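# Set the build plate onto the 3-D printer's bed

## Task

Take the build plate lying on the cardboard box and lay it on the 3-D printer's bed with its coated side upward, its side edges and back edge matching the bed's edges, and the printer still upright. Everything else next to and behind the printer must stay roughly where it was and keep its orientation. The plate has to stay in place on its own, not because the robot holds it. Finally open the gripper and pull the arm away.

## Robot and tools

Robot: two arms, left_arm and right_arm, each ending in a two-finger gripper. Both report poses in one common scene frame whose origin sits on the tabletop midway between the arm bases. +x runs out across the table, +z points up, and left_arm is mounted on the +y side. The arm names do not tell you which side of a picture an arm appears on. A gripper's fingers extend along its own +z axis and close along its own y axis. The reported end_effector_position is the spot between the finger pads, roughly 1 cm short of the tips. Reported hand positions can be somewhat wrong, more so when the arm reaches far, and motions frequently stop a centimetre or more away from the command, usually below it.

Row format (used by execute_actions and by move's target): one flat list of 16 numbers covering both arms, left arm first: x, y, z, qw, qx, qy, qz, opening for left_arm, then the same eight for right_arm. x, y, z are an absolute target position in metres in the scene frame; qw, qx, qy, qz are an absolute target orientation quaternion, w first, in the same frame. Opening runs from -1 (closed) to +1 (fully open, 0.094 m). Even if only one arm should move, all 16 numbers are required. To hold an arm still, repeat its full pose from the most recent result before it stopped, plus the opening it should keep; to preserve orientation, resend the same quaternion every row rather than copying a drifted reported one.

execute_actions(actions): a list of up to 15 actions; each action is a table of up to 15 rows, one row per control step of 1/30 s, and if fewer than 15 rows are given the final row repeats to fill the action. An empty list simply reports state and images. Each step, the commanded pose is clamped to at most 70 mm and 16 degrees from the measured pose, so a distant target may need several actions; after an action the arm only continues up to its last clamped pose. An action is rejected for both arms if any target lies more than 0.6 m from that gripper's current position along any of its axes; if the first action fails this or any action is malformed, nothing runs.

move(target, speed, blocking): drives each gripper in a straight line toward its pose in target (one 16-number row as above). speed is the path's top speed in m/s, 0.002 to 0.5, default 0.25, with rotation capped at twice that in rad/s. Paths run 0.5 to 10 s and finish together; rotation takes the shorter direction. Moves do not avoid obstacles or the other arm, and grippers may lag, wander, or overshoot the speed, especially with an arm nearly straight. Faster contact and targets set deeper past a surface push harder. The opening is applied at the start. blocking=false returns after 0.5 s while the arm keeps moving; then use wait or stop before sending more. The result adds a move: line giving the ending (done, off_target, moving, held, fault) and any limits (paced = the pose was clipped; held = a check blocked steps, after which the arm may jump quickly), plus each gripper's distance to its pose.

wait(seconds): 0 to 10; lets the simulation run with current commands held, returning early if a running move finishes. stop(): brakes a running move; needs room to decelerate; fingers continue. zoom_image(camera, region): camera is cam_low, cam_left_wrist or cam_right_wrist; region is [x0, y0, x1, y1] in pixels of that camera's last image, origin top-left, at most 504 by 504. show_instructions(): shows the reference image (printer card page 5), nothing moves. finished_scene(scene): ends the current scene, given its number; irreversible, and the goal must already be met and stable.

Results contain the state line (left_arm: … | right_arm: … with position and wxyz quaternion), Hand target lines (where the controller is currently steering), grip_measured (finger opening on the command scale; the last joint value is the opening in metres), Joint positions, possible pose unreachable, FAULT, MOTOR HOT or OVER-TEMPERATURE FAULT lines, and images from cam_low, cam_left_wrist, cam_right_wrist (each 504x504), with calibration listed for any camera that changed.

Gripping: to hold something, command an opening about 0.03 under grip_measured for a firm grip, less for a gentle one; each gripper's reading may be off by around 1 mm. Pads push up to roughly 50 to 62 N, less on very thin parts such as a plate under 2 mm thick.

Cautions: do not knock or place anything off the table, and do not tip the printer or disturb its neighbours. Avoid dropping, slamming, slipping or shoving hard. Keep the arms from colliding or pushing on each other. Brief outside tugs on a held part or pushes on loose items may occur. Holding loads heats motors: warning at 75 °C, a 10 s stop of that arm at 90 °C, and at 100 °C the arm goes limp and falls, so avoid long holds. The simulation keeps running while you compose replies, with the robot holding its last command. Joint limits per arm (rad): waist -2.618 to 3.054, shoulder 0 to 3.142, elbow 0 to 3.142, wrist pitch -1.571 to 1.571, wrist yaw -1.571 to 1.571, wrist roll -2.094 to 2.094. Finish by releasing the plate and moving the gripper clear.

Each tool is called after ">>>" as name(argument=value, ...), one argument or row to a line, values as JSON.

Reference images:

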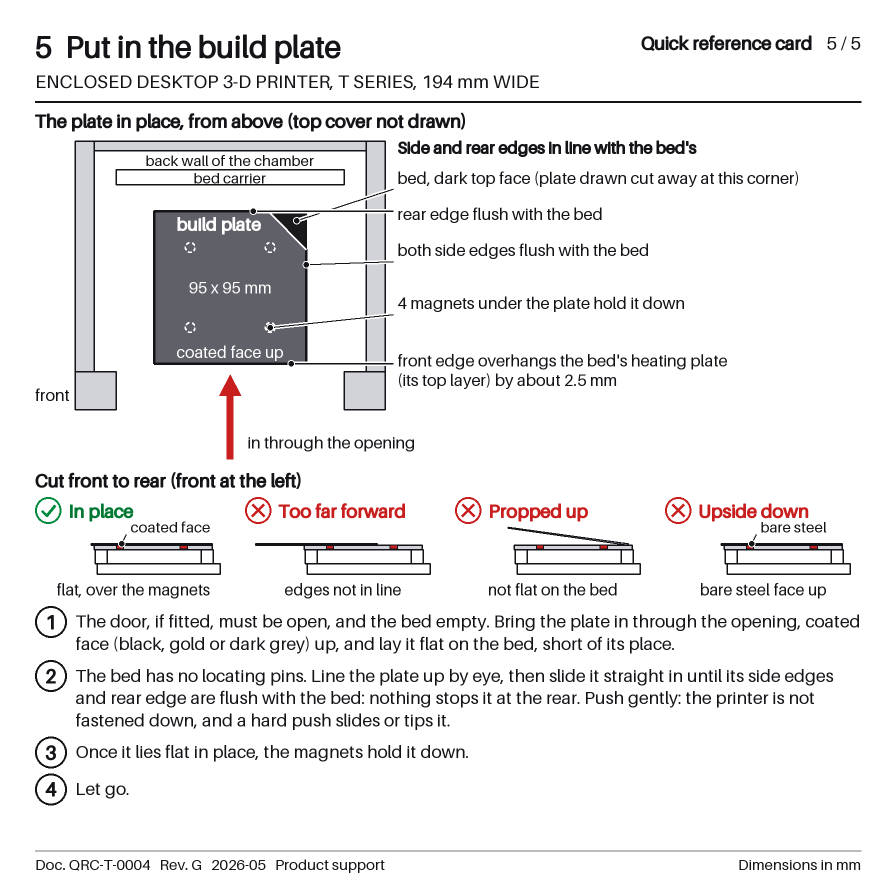

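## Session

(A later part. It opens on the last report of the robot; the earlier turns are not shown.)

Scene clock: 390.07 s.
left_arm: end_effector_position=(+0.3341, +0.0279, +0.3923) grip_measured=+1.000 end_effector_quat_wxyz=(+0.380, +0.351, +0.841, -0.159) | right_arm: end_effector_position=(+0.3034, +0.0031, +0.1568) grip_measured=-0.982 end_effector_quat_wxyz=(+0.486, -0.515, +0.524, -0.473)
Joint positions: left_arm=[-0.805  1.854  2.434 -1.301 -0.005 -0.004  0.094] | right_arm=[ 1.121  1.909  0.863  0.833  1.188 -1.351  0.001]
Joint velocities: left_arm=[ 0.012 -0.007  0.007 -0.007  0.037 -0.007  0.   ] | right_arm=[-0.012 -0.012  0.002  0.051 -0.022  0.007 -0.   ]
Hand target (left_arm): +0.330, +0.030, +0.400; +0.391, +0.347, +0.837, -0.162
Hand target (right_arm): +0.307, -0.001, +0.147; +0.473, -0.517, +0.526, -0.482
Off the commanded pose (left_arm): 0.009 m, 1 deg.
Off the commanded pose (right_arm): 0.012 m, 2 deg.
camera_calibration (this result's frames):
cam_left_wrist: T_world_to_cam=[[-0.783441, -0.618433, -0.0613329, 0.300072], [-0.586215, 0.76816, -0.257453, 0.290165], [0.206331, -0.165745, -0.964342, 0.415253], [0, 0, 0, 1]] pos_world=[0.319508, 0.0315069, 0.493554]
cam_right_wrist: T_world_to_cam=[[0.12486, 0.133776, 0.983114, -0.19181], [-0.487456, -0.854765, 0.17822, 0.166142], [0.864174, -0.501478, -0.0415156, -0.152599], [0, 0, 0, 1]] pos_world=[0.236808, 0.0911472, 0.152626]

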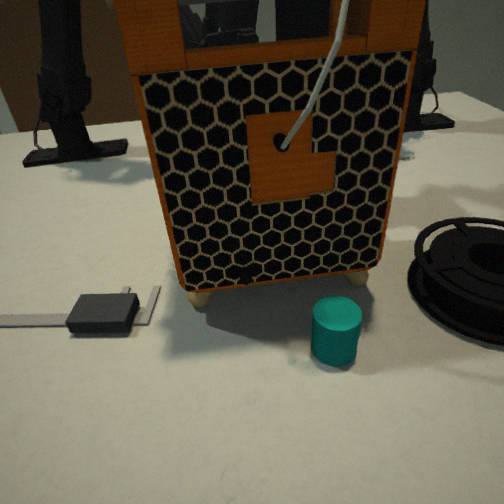

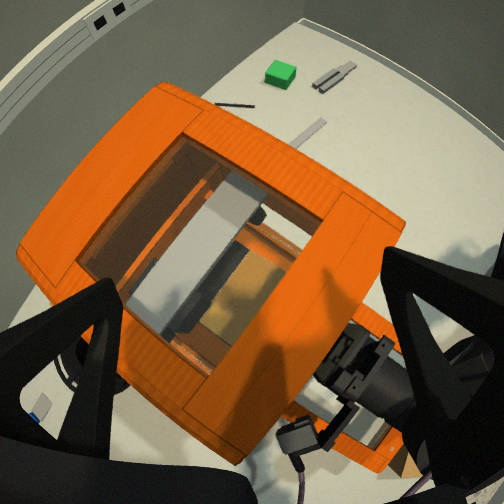

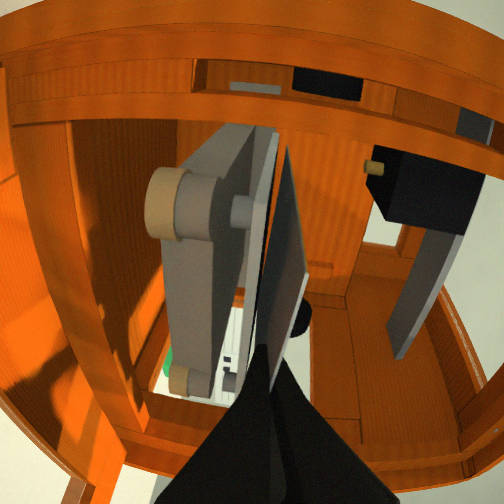

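>>> execute_actions(
  actions=[
    [[0.33,0.03,0.40,0.391,0.347,0.837,-0.162,1,0.307,-0.001,0.149,0.4735,-0.5169,0.5259,-0.4819,-0.94]],
    [[0.33,0.03,0.40,0.391,0.347,0.837,-0.162,1,0.307,-0.001,0.149,0.4735,-0.5169,0.5259,-0.4819,-0.87]],
    [[0.33,0.03,0.40,0.391,0.347,0.837,-0.162,1,0.307,-0.001,0.149,0.4735,-0.5169,0.5259,-0.4819,-0.78]],
    [[0.33,0.03,0.40,0.391,0.347,0.837,-0.162,1,0.307,-0.001,0.149,0.4735,-0.5169,0.5259,-0.4819,-0.6]],
  ],
)

>>> zoom_image(
  camera="cam_left_wrist",
  region=[180, 225, 310, 355],
)

Scene clock: 403.17 s.
left_arm: end_effector_position=(+0.3341, +0.0279, +0.3923) grip_measured=+1.000 end_effector_quat_wxyz=(+0.380, +0.351, +0.841, -0.159) | right_arm: end_effector_position=(+0.3032, +0.0024, +0.1570) grip_measured=-0.602 end_effector_quat_wxyz=(+0.487, -0.511, +0.526, -0.475)
Joint positions: left_arm=[-0.805  1.854  2.434 -1.301 -0.005 -0.004  0.094] | right_arm=[ 1.122  1.913  0.863  0.844  1.197 -1.351  0.019]
Joint velocities: left_arm=[ 0.007  0.002  0.007  0.022 -0.007 -0.022  0.   ] | right_arm=[-0.012  0.007  0.017 -0.081 -0.007 -0.051 -0.   ]
Hand target (left_arm): +0.330, +0.030, +0.400; +0.391, +0.347, +0.837, -0.162
Hand target (right_arm): +0.307, -0.001, +0.149; +0.474, -0.517, +0.526, -0.482
Off the commanded pose (left_arm): 0.009 m, 1 deg.
Off the commanded pose (right_arm): 0.009 m, 2 deg.
camera_calibration (this result's frames):
cam_left_wrist: T_world_to_cam=[[-0.783441, -0.618433, -0.0613329, 0.300072], [-0.586215, 0.76816, -0.257453, 0.290165], [0.206331, -0.165745, -0.964342, 0.415253], [0, 0, 0, 1]] pos_world=[0.319508, 0.0315069, 0.493554]
cam_right_wrist: T_world_to_cam=[[0.121723, 0.127204, 0.984379, -0.191128], [-0.494534, -0.852118, 0.171264, 0.168589], [0.860593, -0.507655, -0.0408153, -0.151823], [0, 0, 0, 1]] pos_world=[0.237295, 0.090896, 0.153072]

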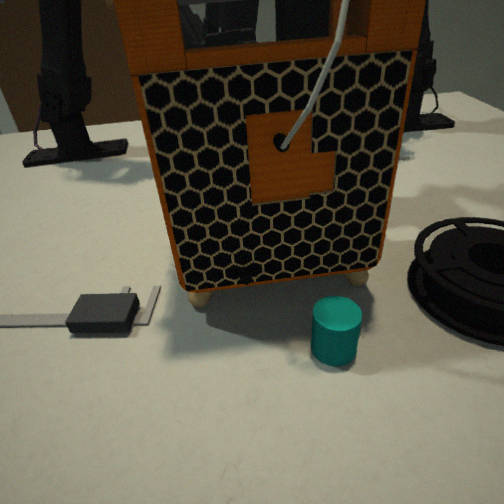

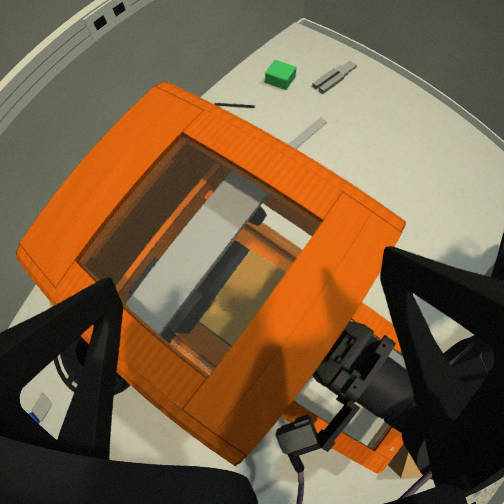

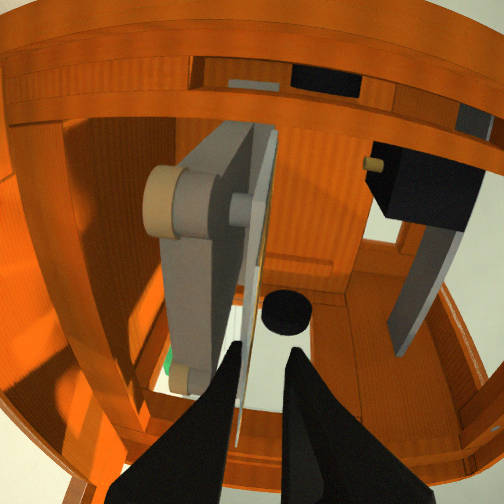

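Region (180, 225, 310, 355) of cam_left_wrist's 504x504 image, scaled by 3.877, with more detail than that image has.

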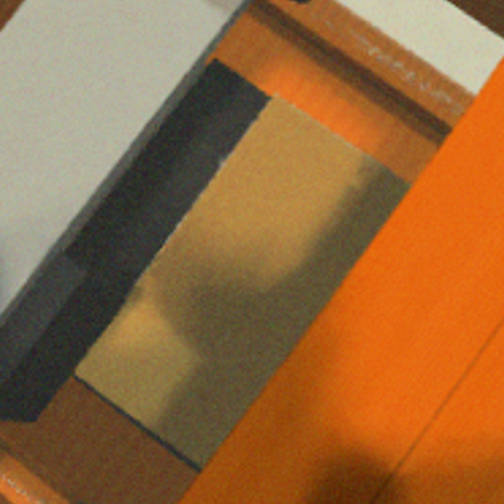

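>>> execute_actions(
  actions=[
    [[0.33,0.03,0.40,0.391,0.347,0.837,-0.162,1,0.307,-0.001,0.149,0.4735,-0.5169,0.5259,-0.4819,-0.25]],
  ],
)

>>> move(
  target=[0.33,0.03,0.40,0.391,0.347,0.837,-0.162,1,0.25,0.005,0.15,0.4777,-0.5214,0.5214,-0.4777,-0.25],
  speed=0.06,
)

>>> move(
  target=[0.33,0.03,0.40,0.391,0.347,0.837,-0.162,1,0.255,0.009,0.15,0.6756,0,0.7373,0,0.2],
  speed=0.3,
)

Scene clock: 413.80 s.
left_arm: end_effector_position=(+0.3341, +0.0279, +0.3923) grip_measured=+1.000 end_effector_quat_wxyz=(+0.380, +0.351, +0.841, -0.159) | right_arm: end_effector_position=(+0.3031, +0.0020, +0.1554) grip_measured=-0.252 end_effector_quat_wxyz=(+0.483, -0.515, +0.524, -0.476)
Joint positions: left_arm=[-0.805  1.854  2.434 -1.301 -0.005 -0.004  0.094] | right_arm=[ 1.122  1.913  0.863  0.831  1.197 -1.351  0.035]
Joint velocities: left_arm=[ 0.002  0.002 -0.002 -0.037 -0.007  0.066  0.   ] | right_arm=[-0.012 -0.007 -0.002 -0.037  0.066 -0.037  0.001]
Hand target (left_arm): +0.330, +0.030, +0.400; +0.391, +0.347, +0.837, -0.162
Hand target (right_arm): +0.307, -0.001, +0.149; +0.474, -0.517, +0.526, -0.482
Off the commanded pose (left_arm): 0.009 m, 1 deg.
Off the commanded pose (right_arm): 0.008 m, 1 deg.
camera_calibration (this result's frames):
cam_left_wrist: T_world_to_cam=[[-0.783441, -0.618433, -0.0613329, 0.300072], [-0.586215, 0.76816, -0.257453, 0.290165], [0.206331, -0.165745, -0.964342, 0.415253], [0, 0, 0, 1]] pos_world=[0.319508, 0.0315069, 0.493554]
cam_right_wrist: T_world_to_cam=[[0.126041, 0.138405, 0.982323, -0.190492], [-0.493755, -0.8501, 0.183129, 0.166441], [0.860418, -0.508109, -0.0388094, -0.152204], [0, 0, 0, 1]] pos_world=[0.23715, 0.0905199, 0.150737]

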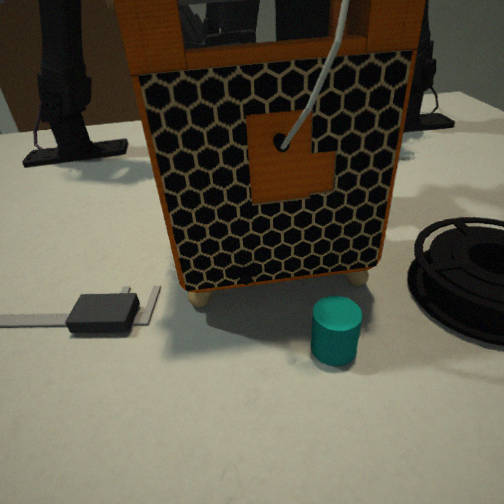

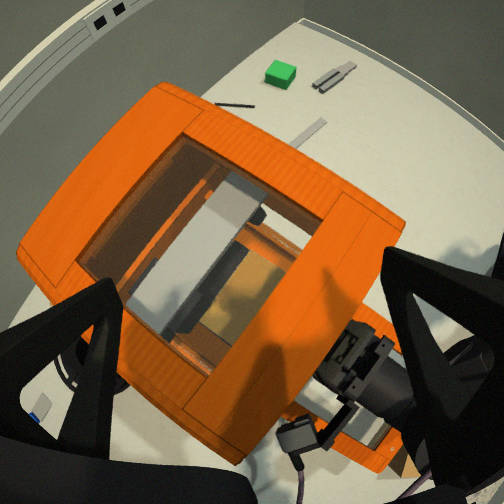

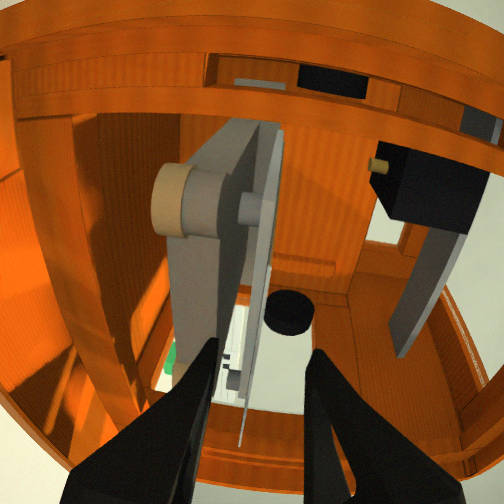

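Scene clock: 415.20 s.
left_arm: end_effector_position=(+0.3341, +0.0279, +0.3923) grip_measured=+1.000 end_effector_quat_wxyz=(+0.380, +0.351, +0.841, -0.159) | right_arm: end_effector_position=(+0.2542, +0.0099, +0.1478) grip_measured=-0.252 end_effector_quat_wxyz=(-0.479, +0.525, -0.517, +0.478)
Joint positions: left_arm=[-0.805  1.854  2.434 -1.301 -0.005 -0.004  0.094] | right_arm=[ 1.262  1.888  0.841  0.695  1.32  -1.235  0.035]
Joint velocities: left_arm=[-0.022 -0.007 -0.012 -0.007 -0.022 -0.081  0.   ] | right_arm=[ 0.002 -0.007 -0.017 -0.051  0.007 -0.022 -0.   ]
Hand target (left_arm): +0.330, +0.030, +0.400; +0.391, +0.347, +0.837, -0.162
Hand target (right_arm): +0.250, +0.005, +0.150; -0.478, +0.521, -0.520, +0.479
Off the commanded pose (left_arm): 0.009 m, 1 deg.
Off the commanded pose (right_arm): 0.007 m, 1 deg.
move: done
camera_calibration (this result's frames):
cam_left_wrist: T_world_to_cam=[[-0.783441, -0.618433, -0.0613329, 0.300072], [-0.586215, 0.76816, -0.257453, 0.290165], [0.206331, -0.165745, -0.964342, 0.415253], [0, 0, 0, 1]] pos_world=[0.319508, 0.0315069, 0.493554]
cam_right_wrist: T_world_to_cam=[[0.130618, 0.161837, 0.978135, -0.178749], [-0.482346, -0.851581, 0.20531, 0.144248], [0.866188, -0.498617, -0.0331703, -0.108831], [0, 0, 0, 1]] pos_world=[0.187194, 0.0975022, 0.141615]

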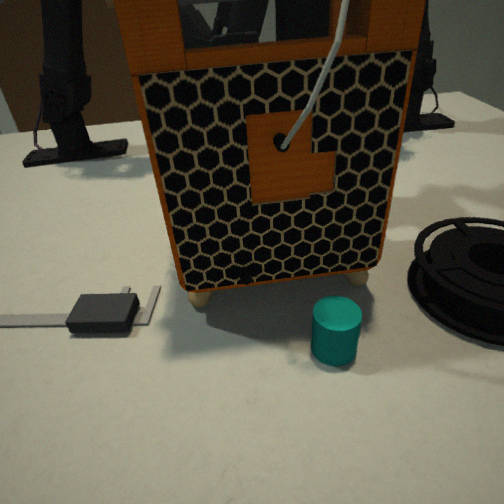

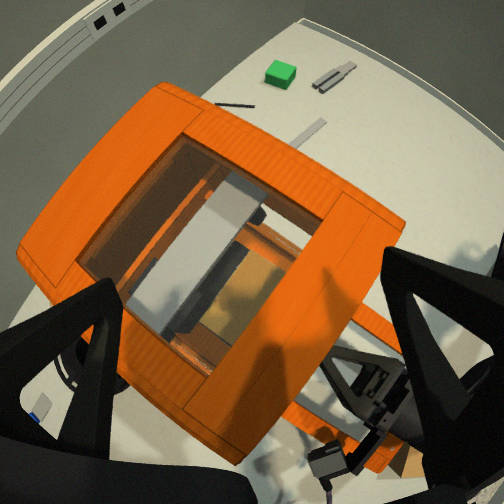

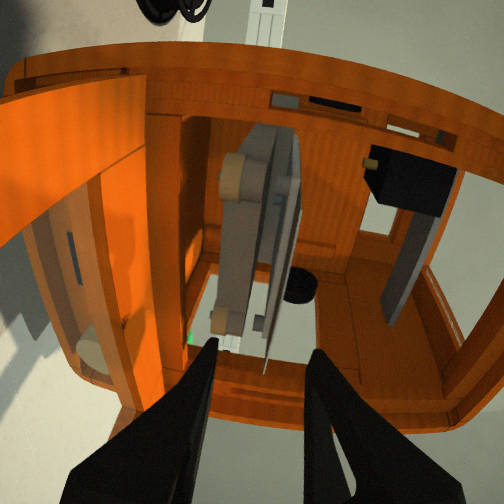

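Scene clock: 418.70 s.
left_arm: end_effector_position=(+0.3341, +0.0279, +0.3923) grip_measured=+1.000 end_effector_quat_wxyz=(+0.380, +0.351, +0.841, -0.159) | right_arm: end_effector_position=(+0.2542, +0.0100, +0.1481) grip_measured=+0.199 end_effector_quat_wxyz=(+0.676, -0.004, +0.737, +0.002)
Joint positions: left_arm=[-0.805  1.854  2.434 -1.301 -0.005 -0.004  0.094] | right_arm=[1.262 1.888 0.841 0.698 1.32  0.338 0.056]
Joint velocities: left_arm=[-0.007  0.017 -0.012  0.066 -0.037  0.007  0.   ] | right_arm=[-0.022  0.002 -0.002  0.037 -0.022  0.154  0.   ]
Hand target (left_arm): +0.330, +0.030, +0.400; +0.391, +0.347, +0.837, -0.162
Hand target (right_arm): +0.255, +0.009, +0.150; +0.676, -0.000, +0.737, +0.000
Off the commanded pose (left_arm): 0.009 m, 1 deg.
Off the commanded pose (right_arm): 0.002 m, 0 deg.
move: done
camera_calibration (this result's frames):
cam_left_wrist: T_world_to_cam=[[-0.783441, -0.618433, -0.0613329, 0.300072], [-0.586215, 0.76816, -0.257453, 0.290165], [0.206331, -0.165745, -0.964342, 0.415253], [0, 0, 0, 1]] pos_world=[0.319508, 0.0315069, 0.493554]
cam_right_wrist: T_world_to_cam=[[0.0688903, -0.986041, 0.151584, -0.0294273], [-0.573979, -0.163453, -0.802391, 0.309881], [0.815967, -0.0317289, -0.577227, -0.0201563], [0, 0, 0, 1]] pos_world=[0.196339, 0.0209947, 0.241471]

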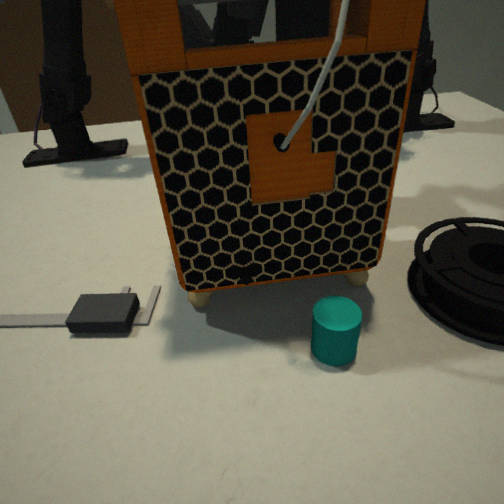

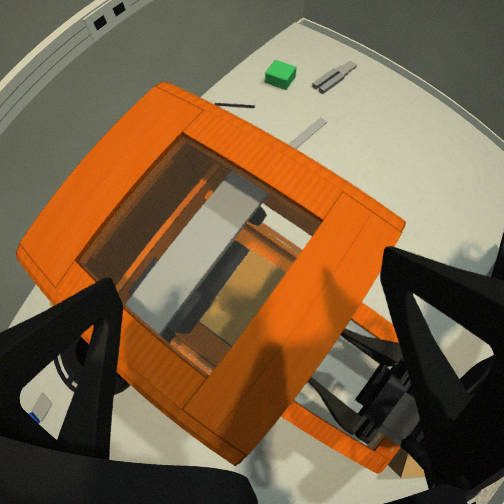

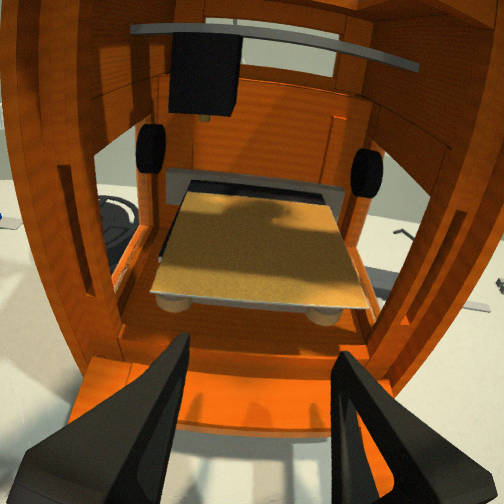

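>>> move(
  target=[0.33,0.03,0.40,0.391,0.347,0.837,-0.162,1,0.276,0.009,0.148,0.6756,0,0.7373,0,0.2],
  speed=0.04,
)

>>> zoom_image(
  camera="cam_right_wrist",
  region=[120, 150, 420, 400],
)

Scene clock: 428.30 s.
left_arm: end_effector_position=(+0.3341, +0.0279, +0.3923) grip_measured=+1.000 end_effector_quat_wxyz=(+0.380, +0.351, +0.841, -0.159) | right_arm: end_effector_position=(+0.2716, +0.0059, +0.1469) grip_measured=+0.199 end_effector_quat_wxyz=(+0.675, -0.000, +0.738, +0.000)
Joint positions: left_arm=[-0.805  1.854  2.434 -1.301 -0.005 -0.004  0.094] | right_arm=[1.21  1.899 0.841 0.746 1.277 0.3   0.056]
Joint velocities: left_arm=[-0.012 -0.007 -0.002  0.007 -0.007 -0.007  0.   ] | right_arm=[-0.007 -0.012  0.002 -0.037 -0.051 -0.037 -0.001]
Hand target (left_arm): +0.330, +0.030, +0.400; +0.391, +0.347, +0.837, -0.162
Hand target (right_arm): +0.276, +0.009, +0.148; +0.675, +0.000, +0.738, -0.000
Off the commanded pose (left_arm): 0.009 m, 1 deg.
Off the commanded pose (right_arm): 0.006 m, 0 deg.
move: done
camera_calibration (this result's frames):
cam_left_wrist: T_world_to_cam=[[-0.783441, -0.618433, -0.0613329, 0.300072], [-0.586215, 0.76816, -0.257453, 0.290165], [0.206331, -0.165745, -0.964342, 0.415253], [0, 0, 0, 1]] pos_world=[0.319508, 0.0315069, 0.493554]
cam_right_wrist: T_world_to_cam=[[0.0617821, -0.986801, 0.149692, -0.032332], [-0.57841, -0.157625, -0.800373, 0.319069], [0.813403, -0.0371345, -0.580513, -0.0339474], [0, 0, 0, 1]] pos_world=[0.214163, 0.0171274, 0.240507]

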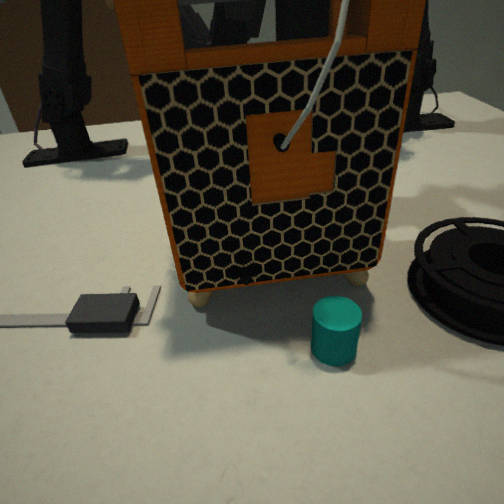

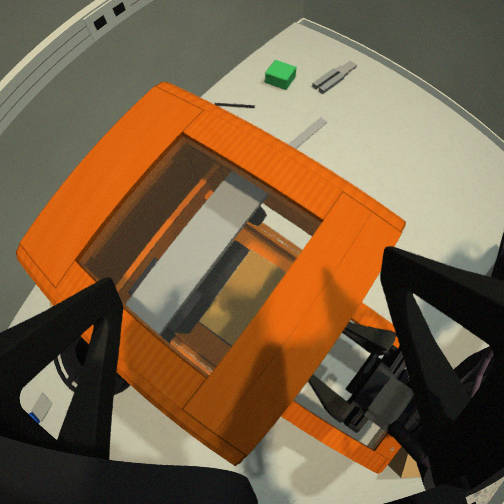

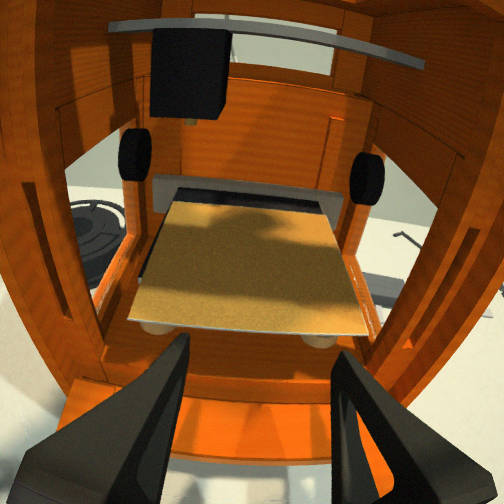

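Region (120, 150, 420, 400) of cam_right_wrist's 504x504 image, scaled by 1.680, with more detail than that image has.

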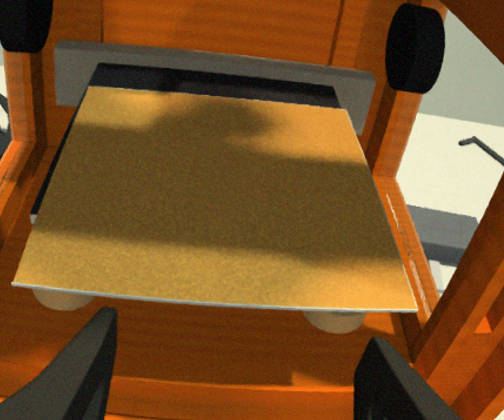

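>>> execute_actions(
  actions=[
    [[0.33,0.03,0.40,0.391,0.347,0.837,-0.162,1,0.276,0.012,0.151,0.6756,-0.0118,0.7373,-0.0129,0.2]],
    [[0.33,0.03,0.40,0.391,0.347,0.837,-0.162,1,0.2775,0.015,0.153,0.6756,-0.0118,0.7373,-0.0129,0.2]],
  ],
)

Scene clock: 440.10 s.
left_arm: end_effector_position=(+0.3341, +0.0279, +0.3923) grip_measured=+1.000 end_effector_quat_wxyz=(+0.380, +0.351, +0.841, -0.159) | right_arm: end_effector_position=(+0.2731, +0.0113, +0.1522) grip_measured=+0.199 end_effector_quat_wxyz=(+0.677, -0.009, +0.736, -0.006)
Joint positions: left_arm=[-0.805  1.854  2.434 -1.301 -0.005 -0.004  0.094] | right_arm=[1.21  1.904 0.866 0.745 1.277 0.26  0.056]
Joint velocities: left_arm=[ 0.007  0.007 -0.007  0.022 -0.066 -0.051  0.   ] | right_arm=[ 0.012 -0.017 -0.007 -0.081  0.007 -0.051 -0.001]
Hand target (left_arm): +0.330, +0.030, +0.400; +0.391, +0.347, +0.837, -0.162
Hand target (right_arm): +0.277, +0.015, +0.153; +0.676, -0.012, +0.737, -0.013
Off the commanded pose (left_arm): 0.009 m, 1 deg.
Off the commanded pose (right_arm): 0.006 m, 1 deg.
camera_calibration (this result's frames):
cam_left_wrist: T_world_to_cam=[[-0.783441, -0.618433, -0.0613329, 0.300072], [-0.586215, 0.76816, -0.257453, 0.290165], [0.206331, -0.165745, -0.964342, 0.415253], [0, 0, 0, 1]] pos_world=[0.319508, 0.0315069, 0.493554]
cam_right_wrist: T_world_to_cam=[[0.0651053, -0.983079, 0.171222, -0.0320695], [-0.573528, -0.177278, -0.799774, 0.323897], [0.816595, -0.0461308, -0.575365, -0.0334293], [0, 0, 0, 1]] pos_world=[0.21515, 0.0243508, 0.245301]

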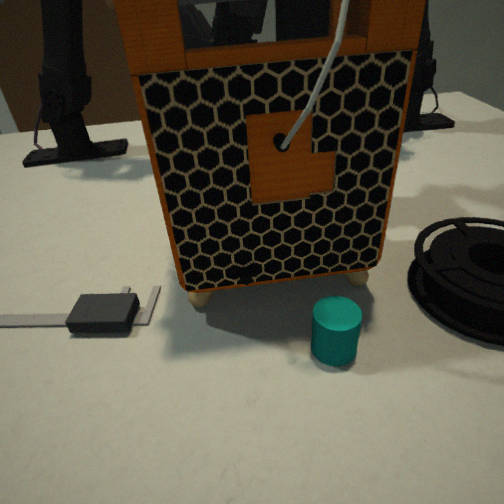

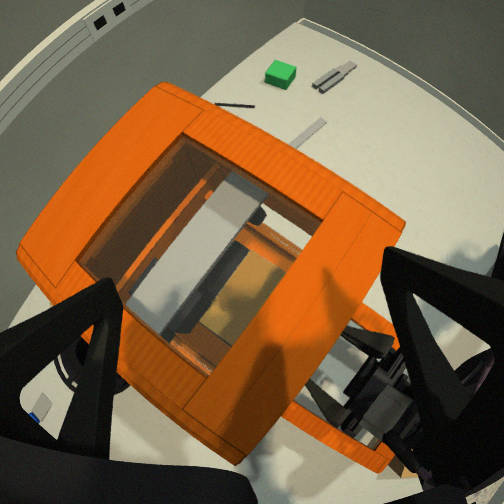

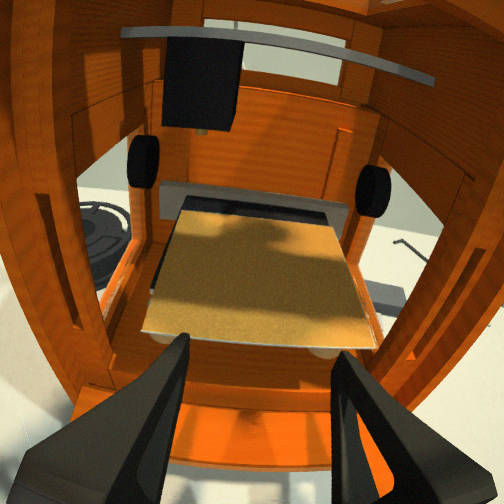

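>>> execute_actions(
  actions=[
    [[0.33,0.03,0.40,0.391,0.347,0.837,-0.162,1,0.2785,0.015,0.152,0.6756,-0.0118,0.7373,-0.0129,0.2],[0.33,0.03,0.40,0.391,0.347,0.837,-0.162,1,0.2795,0.015,0.151,0.6756,-0.0118,0.7373,-0.0129,0.2],[0.33,0.03,0.40,0.391,0.347,0.837,-0.162,1,0.2805,0.015,0.151,0.6756,-0.0118,0.7373,-0.0129,0.2],[0.33,0.03,0.40,0.391,0.347,0.837,-0.162,1,0.2815,0.015,0.151,0.6756,-0.0118,0.7373,-0.0129,0.2],[0.33,0.03,0.40,0.391,0.347,0.837,-0.162,1,0.2825,0.015,0.151,0.6756,-0.0118,0.7373,-0.0129,0.2],[0.33,0.03,0.40,0.391,0.347,0.837,-0.162,1,0.2835,0.015,0.151,0.6756,-0.0118,0.7373,-0.0129,0.2],[0.33,0.03,0.40,0.391,0.347,0.837,-0.162,1,0.2845,0.015,0.151,0.6756,-0.0118,0.7373,-0.0129,0.2],[0.33,0.03,0.40,0.391,0.347,0.837,-0.162,1,0.2855,0.015,0.151,0.6756,-0.0118,0.7373,-0.0129,0.2],[0.33,0.03,0.40,0.391,0.347,0.837,-0.162,1,0.2865,0.015,0.151,0.6756,-0.0118,0.7373,-0.0129,0.2],[0.33,0.03,0.40,0.391,0.347,0.837,-0.162,1,0.2875,0.015,0.151,0.6756,-0.0118,0.7373,-0.0129,0.2],[0.33,0.03,0.40,0.391,0.347,0.837,-0.162,1,0.2885,0.015,0.151,0.6756,-0.0118,0.7373,-0.0129,0.2],[0.33,0.03,0.40,0.391,0.347,0.837,-0.162,1,0.2895,0.015,0.151,0.6756,-0.0118,0.7373,-0.0129,0.2],[0.33,0.03,0.40,0.391,0.347,0.837,-0.162,1,0.2905,0.015,0.151,0.6756,-0.0118,0.7373,-0.0129,0.2],[0.33,0.03,0.40,0.391,0.347,0.837,-0.162,1,0.2915,0.015,0.151,0.6756,-0.0118,0.7373,-0.0129,0.2],[0.33,0.03,0.40,0.391,0.347,0.837,-0.162,1,0.2925,0.015,0.151,0.6756,-0.0118,0.7373,-0.0129,0.2]],
    [[0.33,0.03,0.40,0.391,0.347,0.837,-0.162,1,0.2925,0.015,0.151,0.6756,-0.0118,0.7373,-0.0129,0.2]],
  ],
)

>>> zoom_image(
  camera="cam_right_wrist",
  region=[110, 170, 410, 420],
)

>>> zoom_image(
  camera="cam_left_wrist",
  region=[180, 225, 310, 355],
)

Scene clock: 464.23 s.
left_arm: end_effector_position=(+0.3341, +0.0279, +0.3923) grip_measured=+1.000 end_effector_quat_wxyz=(+0.380, +0.351, +0.841, -0.159) | right_arm: end_effector_position=(+0.2859, +0.0075, +0.1441) grip_measured=+0.199 end_effector_quat_wxyz=(+0.673, -0.019, +0.739, -0.020)
Joint positions: left_arm=[-0.805  1.854  2.434 -1.301 -0.005 -0.004  0.094] | right_arm=[1.173 1.926 0.866 0.762 1.245 0.228 0.056]
Joint velocities: left_arm=[-0.002 -0.012 -0.012 -0.007  0.051 -0.007  0.   ] | right_arm=[-0.002  0.002 -0.032 -0.051  0.007  0.007 -0.   ]
Hand target (left_arm): +0.330, +0.030, +0.400; +0.391, +0.347, +0.837, -0.162
Hand target (right_arm): +0.292, +0.015, +0.151; +0.675, -0.012, +0.737, -0.013
Off the commanded pose (left_arm): 0.009 m, 1 deg.
Off the commanded pose (right_arm): 0.012 m, 1 deg.
camera_calibration (this result's frames):
cam_left_wrist: T_world_to_cam=[[-0.783441, -0.618433, -0.0613329, 0.300072], [-0.586215, 0.76816, -0.257453, 0.290165], [0.206331, -0.165745, -0.964342, 0.415253], [0, 0, 0, 1]] pos_world=[0.319508, 0.0315069, 0.493554]
cam_right_wrist: T_world_to_cam=[[0.0625344, -0.97692, 0.204245, -0.0393768], [-0.582492, -0.2019, -0.787362, 0.325051], [0.810427, -0.0697338, -0.581674, -0.0458299], [0, 0, 0, 1]] pos_world=[0.228944, 0.023964, 0.237317]

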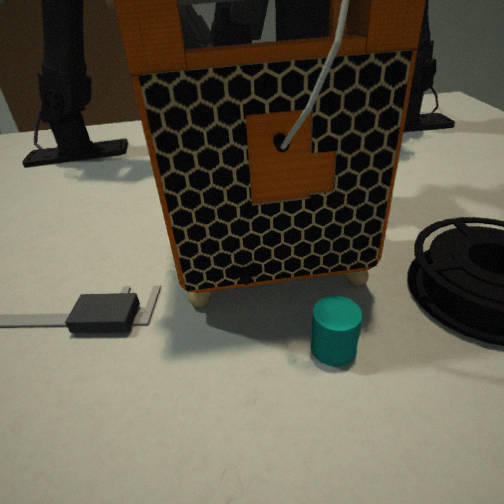

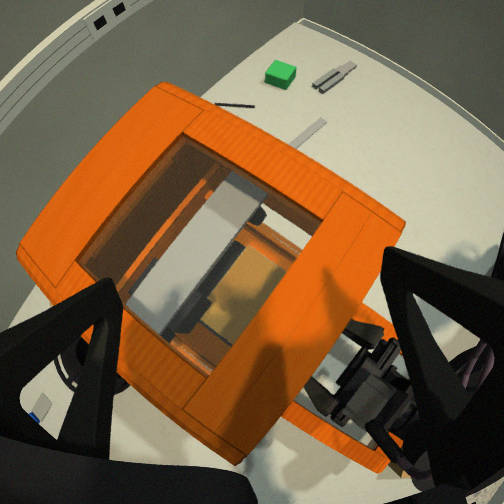

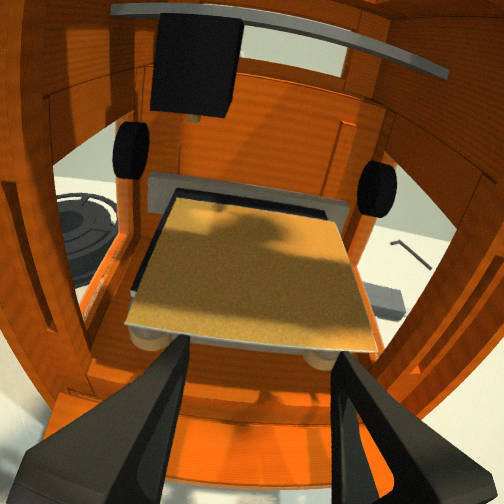

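Region (110, 170, 410, 420) of cam_right_wrist's 504x504 image, scaled by 1.680, with more detail than that image has.

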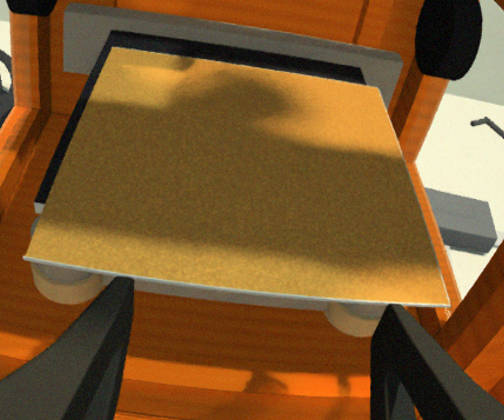

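Region (180, 225, 310, 355) of cam_left_wrist's 504x504 image, scaled by 3.877, with more detail than that image has.

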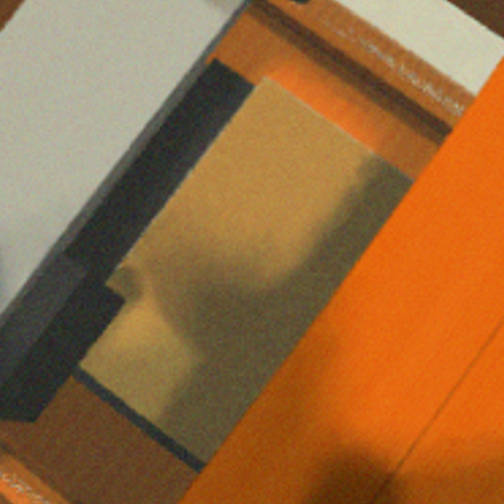

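>>> execute_actions(
  actions=[
    [[0.33,0.03,0.40,0.391,0.347,0.837,-0.162,1,0.278,0.012,0.151,0.6756,-0.0118,0.7373,-0.0129,0.2]],
    [[0.33,0.03,0.40,0.391,0.347,0.837,-0.162,1,0.278,0.012,0.156,0.6756,-0.0118,0.7373,-0.0129,0.2]],
  ],
)

>>> zoom_image(
  camera="cam_left_wrist",
  region=[180, 225, 310, 355],
)

Scene clock: 473.60 s.
left_arm: end_effector_position=(+0.3341, +0.0279, +0.3923) grip_measured=+1.000 end_effector_quat_wxyz=(+0.380, +0.351, +0.841, -0.159) | right_arm: end_effector_position=(+0.2802, +0.0099, +0.1424) grip_measured=+0.199 end_effector_quat_wxyz=(+0.672, -0.025, +0.740, -0.022)
Joint positions: left_arm=[-0.805  1.854  2.434 -1.301 -0.005 -0.004  0.094] | right_arm=[1.189 1.926 0.866 0.744 1.254 0.236 0.056]
Joint velocities: left_arm=[-0.007 -0.012  0.002 -0.007  0.066  0.022  0.   ] | right_arm=[-0.007  0.002 -0.002 -0.051 -0.007 -0.007 -0.   ]
Hand target (left_arm): +0.330, +0.030, +0.400; +0.391, +0.347, +0.837, -0.162
Hand target (right_arm): +0.278, +0.012, +0.156; +0.676, -0.012, +0.737, -0.013
Off the commanded pose (left_arm): 0.009 m, 1 deg.
Off the commanded pose (right_arm): 0.014 m, 2 deg.
camera_calibration (this result's frames):
cam_left_wrist: T_world_to_cam=[[-0.783441, -0.618433, -0.0613329, 0.300072], [-0.586215, 0.76816, -0.257453, 0.290165], [0.206331, -0.165745, -0.964342, 0.415253], [0, 0, 0, 1]] pos_world=[0.319508, 0.0315069, 0.493554]
cam_right_wrist: T_world_to_cam=[[0.0698625, -0.974383, 0.213766, -0.0397447], [-0.583251, -0.213744, -0.783666, 0.320718], [0.809282, -0.0699306, -0.583243, -0.0415199], [0, 0, 0, 1]] pos_world=[0.223437, 0.0269214, 0.235615]

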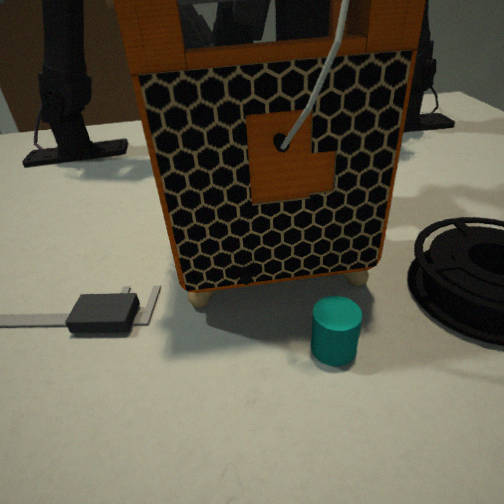

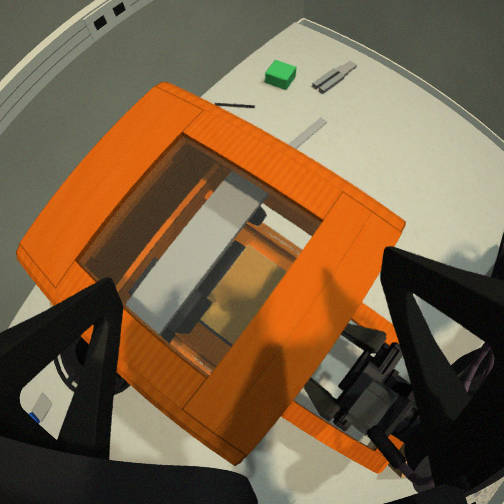

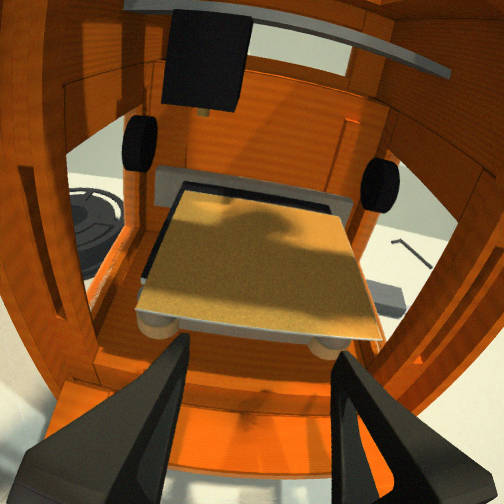

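Region (180, 225, 310, 355) of cam_left_wrist's 504x504 image, scaled by 3.877, with more detail than that image has.

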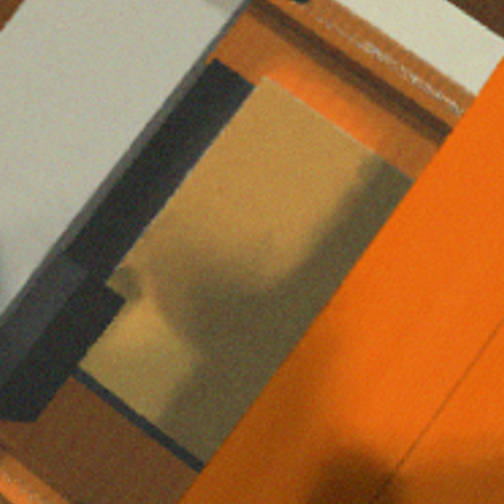

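>>> move(
  target=[0.33,0.03,0.40,0.391,0.347,0.837,-0.162,1,0.232,0.003,0.152,0.6756,-0.0118,0.7373,-0.0129,0.2],
  speed=0.08,
)

Scene clock: 495.77 s.
left_arm: end_effector_position=(+0.3341, +0.0279, +0.3923) grip_measured=+1.000 end_effector_quat_wxyz=(+0.380, +0.351, +0.841, -0.159) | right_arm: end_effector_position=(+0.2357, +0.0075, +0.1484) grip_measured=+0.199 end_effector_quat_wxyz=(+0.675, -0.016, +0.738, -0.010)
Joint positions: left_arm=[-0.805  1.854  2.434 -1.301 -0.005 -0.004  0.094] | right_arm=[1.313 1.856 0.839 0.562 1.368 0.411 0.056]
Joint velocities: left_arm=[-0.007 -0.007  0.002 -0.037 -0.037  0.007  0.   ] | right_arm=[-0.037  0.007  0.012 -0.022  0.022  0.022  0.001]
Hand target (left_arm): +0.330, +0.030, +0.400; +0.391, +0.347, +0.837, -0.162
Hand target (right_arm): +0.233, +0.003, +0.153; +0.677, -0.012, +0.736, -0.013
Off the commanded pose (left_arm): 0.009 m, 1 deg.
Off the commanded pose (right_arm): 0.007 m, 1 deg.
move: done
camera_calibration (this result's frames):
cam_left_wrist: T_world_to_cam=[[-0.783441, -0.618433, -0.0613329, 0.300072], [-0.586215, 0.76816, -0.257453, 0.290165], [0.206331, -0.165745, -0.964342, 0.415253], [0, 0, 0, 1]] pos_world=[0.319508, 0.0315069, 0.493554]
cam_right_wrist: T_world_to_cam=[[0.0699273, -0.980149, 0.185522, -0.0360041], [-0.57635, -0.191492, -0.794451, 0.298722], [0.814206, -0.0513719, -0.578299, -0.00424254], [0, 0, 0, 1]] pos_world=[0.17814, 0.0216956, 0.241546]

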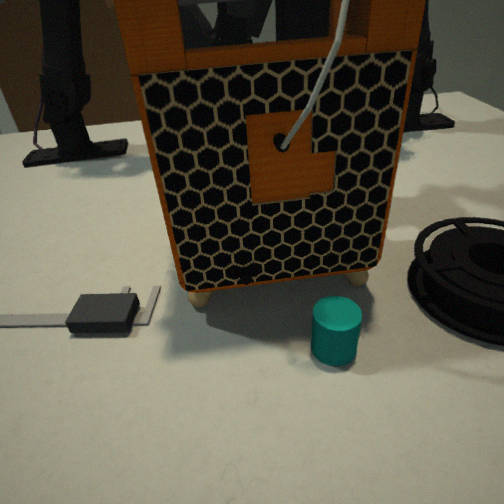

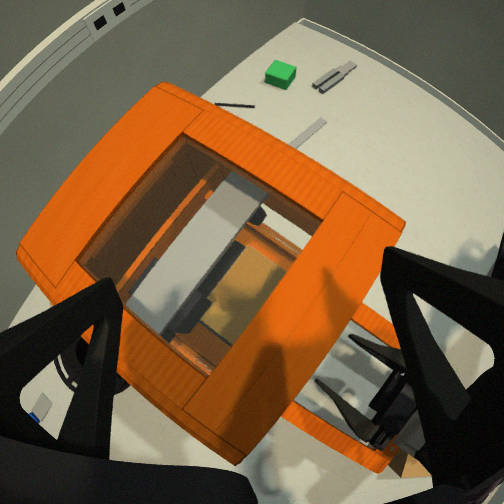

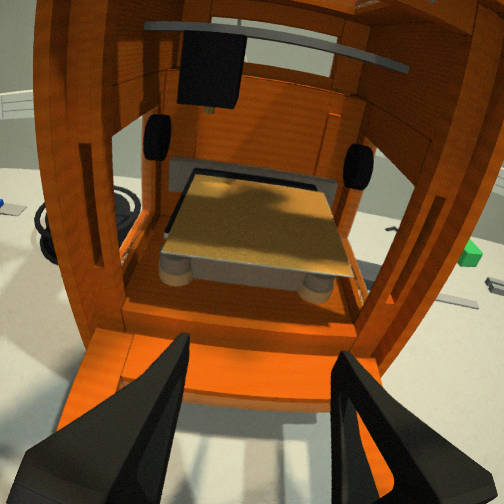

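>>> move(
  target=[0.33,0.03,0.40,0.391,0.347,0.837,-0.162,1,0.300,0.018,0.154,0.6756,-0.0118,0.7373,-0.0129,0.2],
  speed=0.05,
)

>>> zoom_image(
  camera="cam_right_wrist",
  region=[110, 170, 410, 420],
)

>>> zoom_image(
  camera="cam_left_wrist",
  region=[180, 225, 310, 355],
)

Scene clock: 506.50 s.
left_arm: end_effector_position=(+0.3341, +0.0279, +0.3923) grip_measured=+1.000 end_effector_quat_wxyz=(+0.380, +0.351, +0.841, -0.159) | right_arm: end_effector_position=(+0.2939, +0.0129, +0.1493) grip_measured=+0.199 end_effector_quat_wxyz=(+0.673, -0.014, +0.739, -0.016)
Joint positions: left_arm=[-0.805  1.854  2.434 -1.301 -0.005 -0.004  0.094] | right_arm=[1.157 1.936 0.904 0.747 1.23  0.226 0.056]
Joint velocities: left_arm=[ 0.007  0.002 -0.017 -0.022  0.007 -0.022  0.   ] | right_arm=[ 0.002 -0.002  0.002  0.007  0.007 -0.007 -0.   ]
Hand target (left_arm): +0.330, +0.030, +0.400; +0.391, +0.347, +0.837, -0.162
Hand target (right_arm): +0.299, +0.018, +0.153; +0.674, -0.012, +0.738, -0.012
Off the commanded pose (left_arm): 0.009 m, 1 deg.
Off the commanded pose (right_arm): 0.009 m, 1 deg.
move: done
camera_calibration (this result's frames):
cam_left_wrist: T_world_to_cam=[[-0.783441, -0.618433, -0.0613329, 0.300072], [-0.586215, 0.76816, -0.257453, 0.290165], [0.206331, -0.165745, -0.964342, 0.415253], [0, 0, 0, 1]] pos_world=[0.319508, 0.0315069, 0.493554]
cam_right_wrist: T_world_to_cam=[[0.0609411, -0.97943, 0.192362, -0.0333001], [-0.582732, -0.191378, -0.789809, 0.335156], [0.810376, -0.0639635, -0.582408, -0.0489203], [0, 0, 0, 1]] pos_world=[0.236979, 0.0283972, 0.242623]

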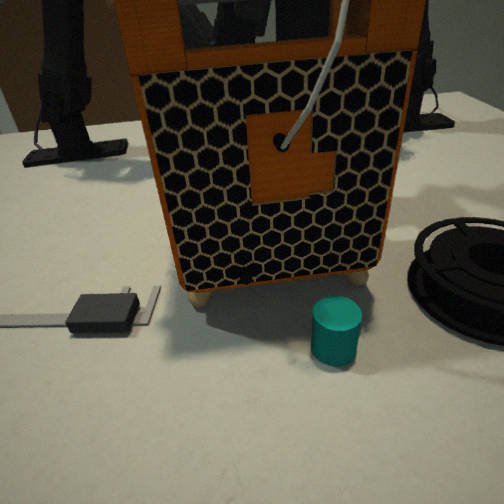

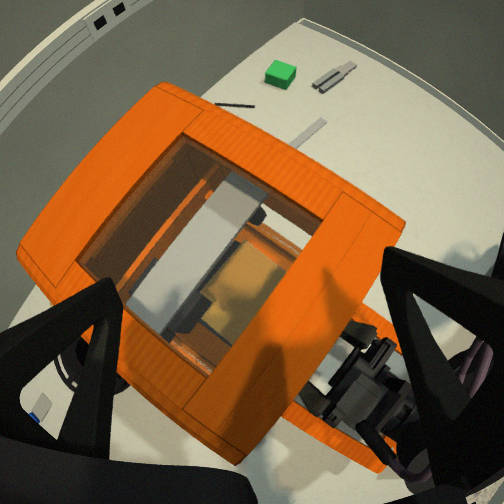

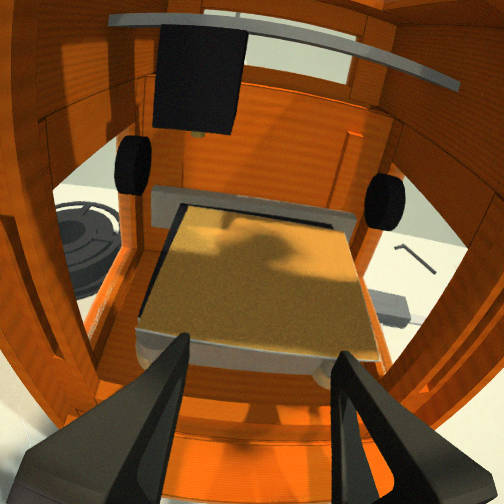

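Region (110, 170, 410, 420) of cam_right_wrist's 504x504 image, scaled by 1.680, with more detail than that image has.

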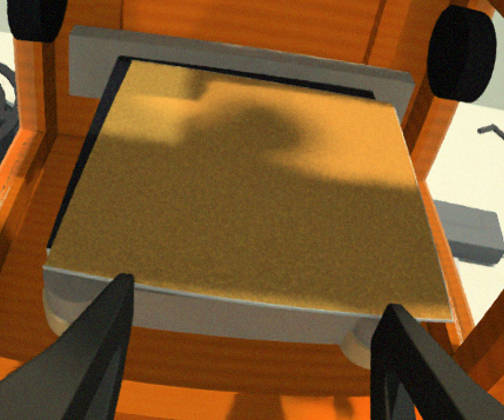

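Region (180, 225, 310, 355) of cam_left_wrist's 504x504 image, scaled by 3.877, with more detail than that image has.

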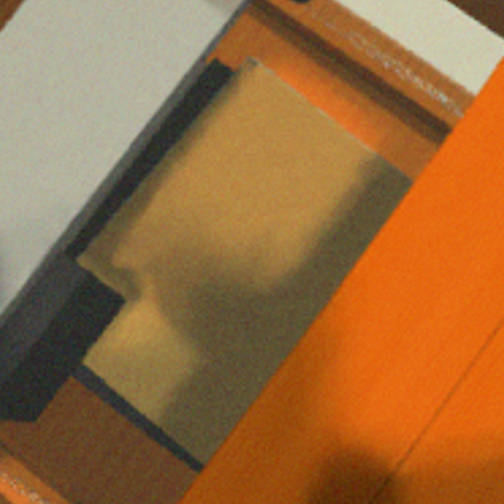

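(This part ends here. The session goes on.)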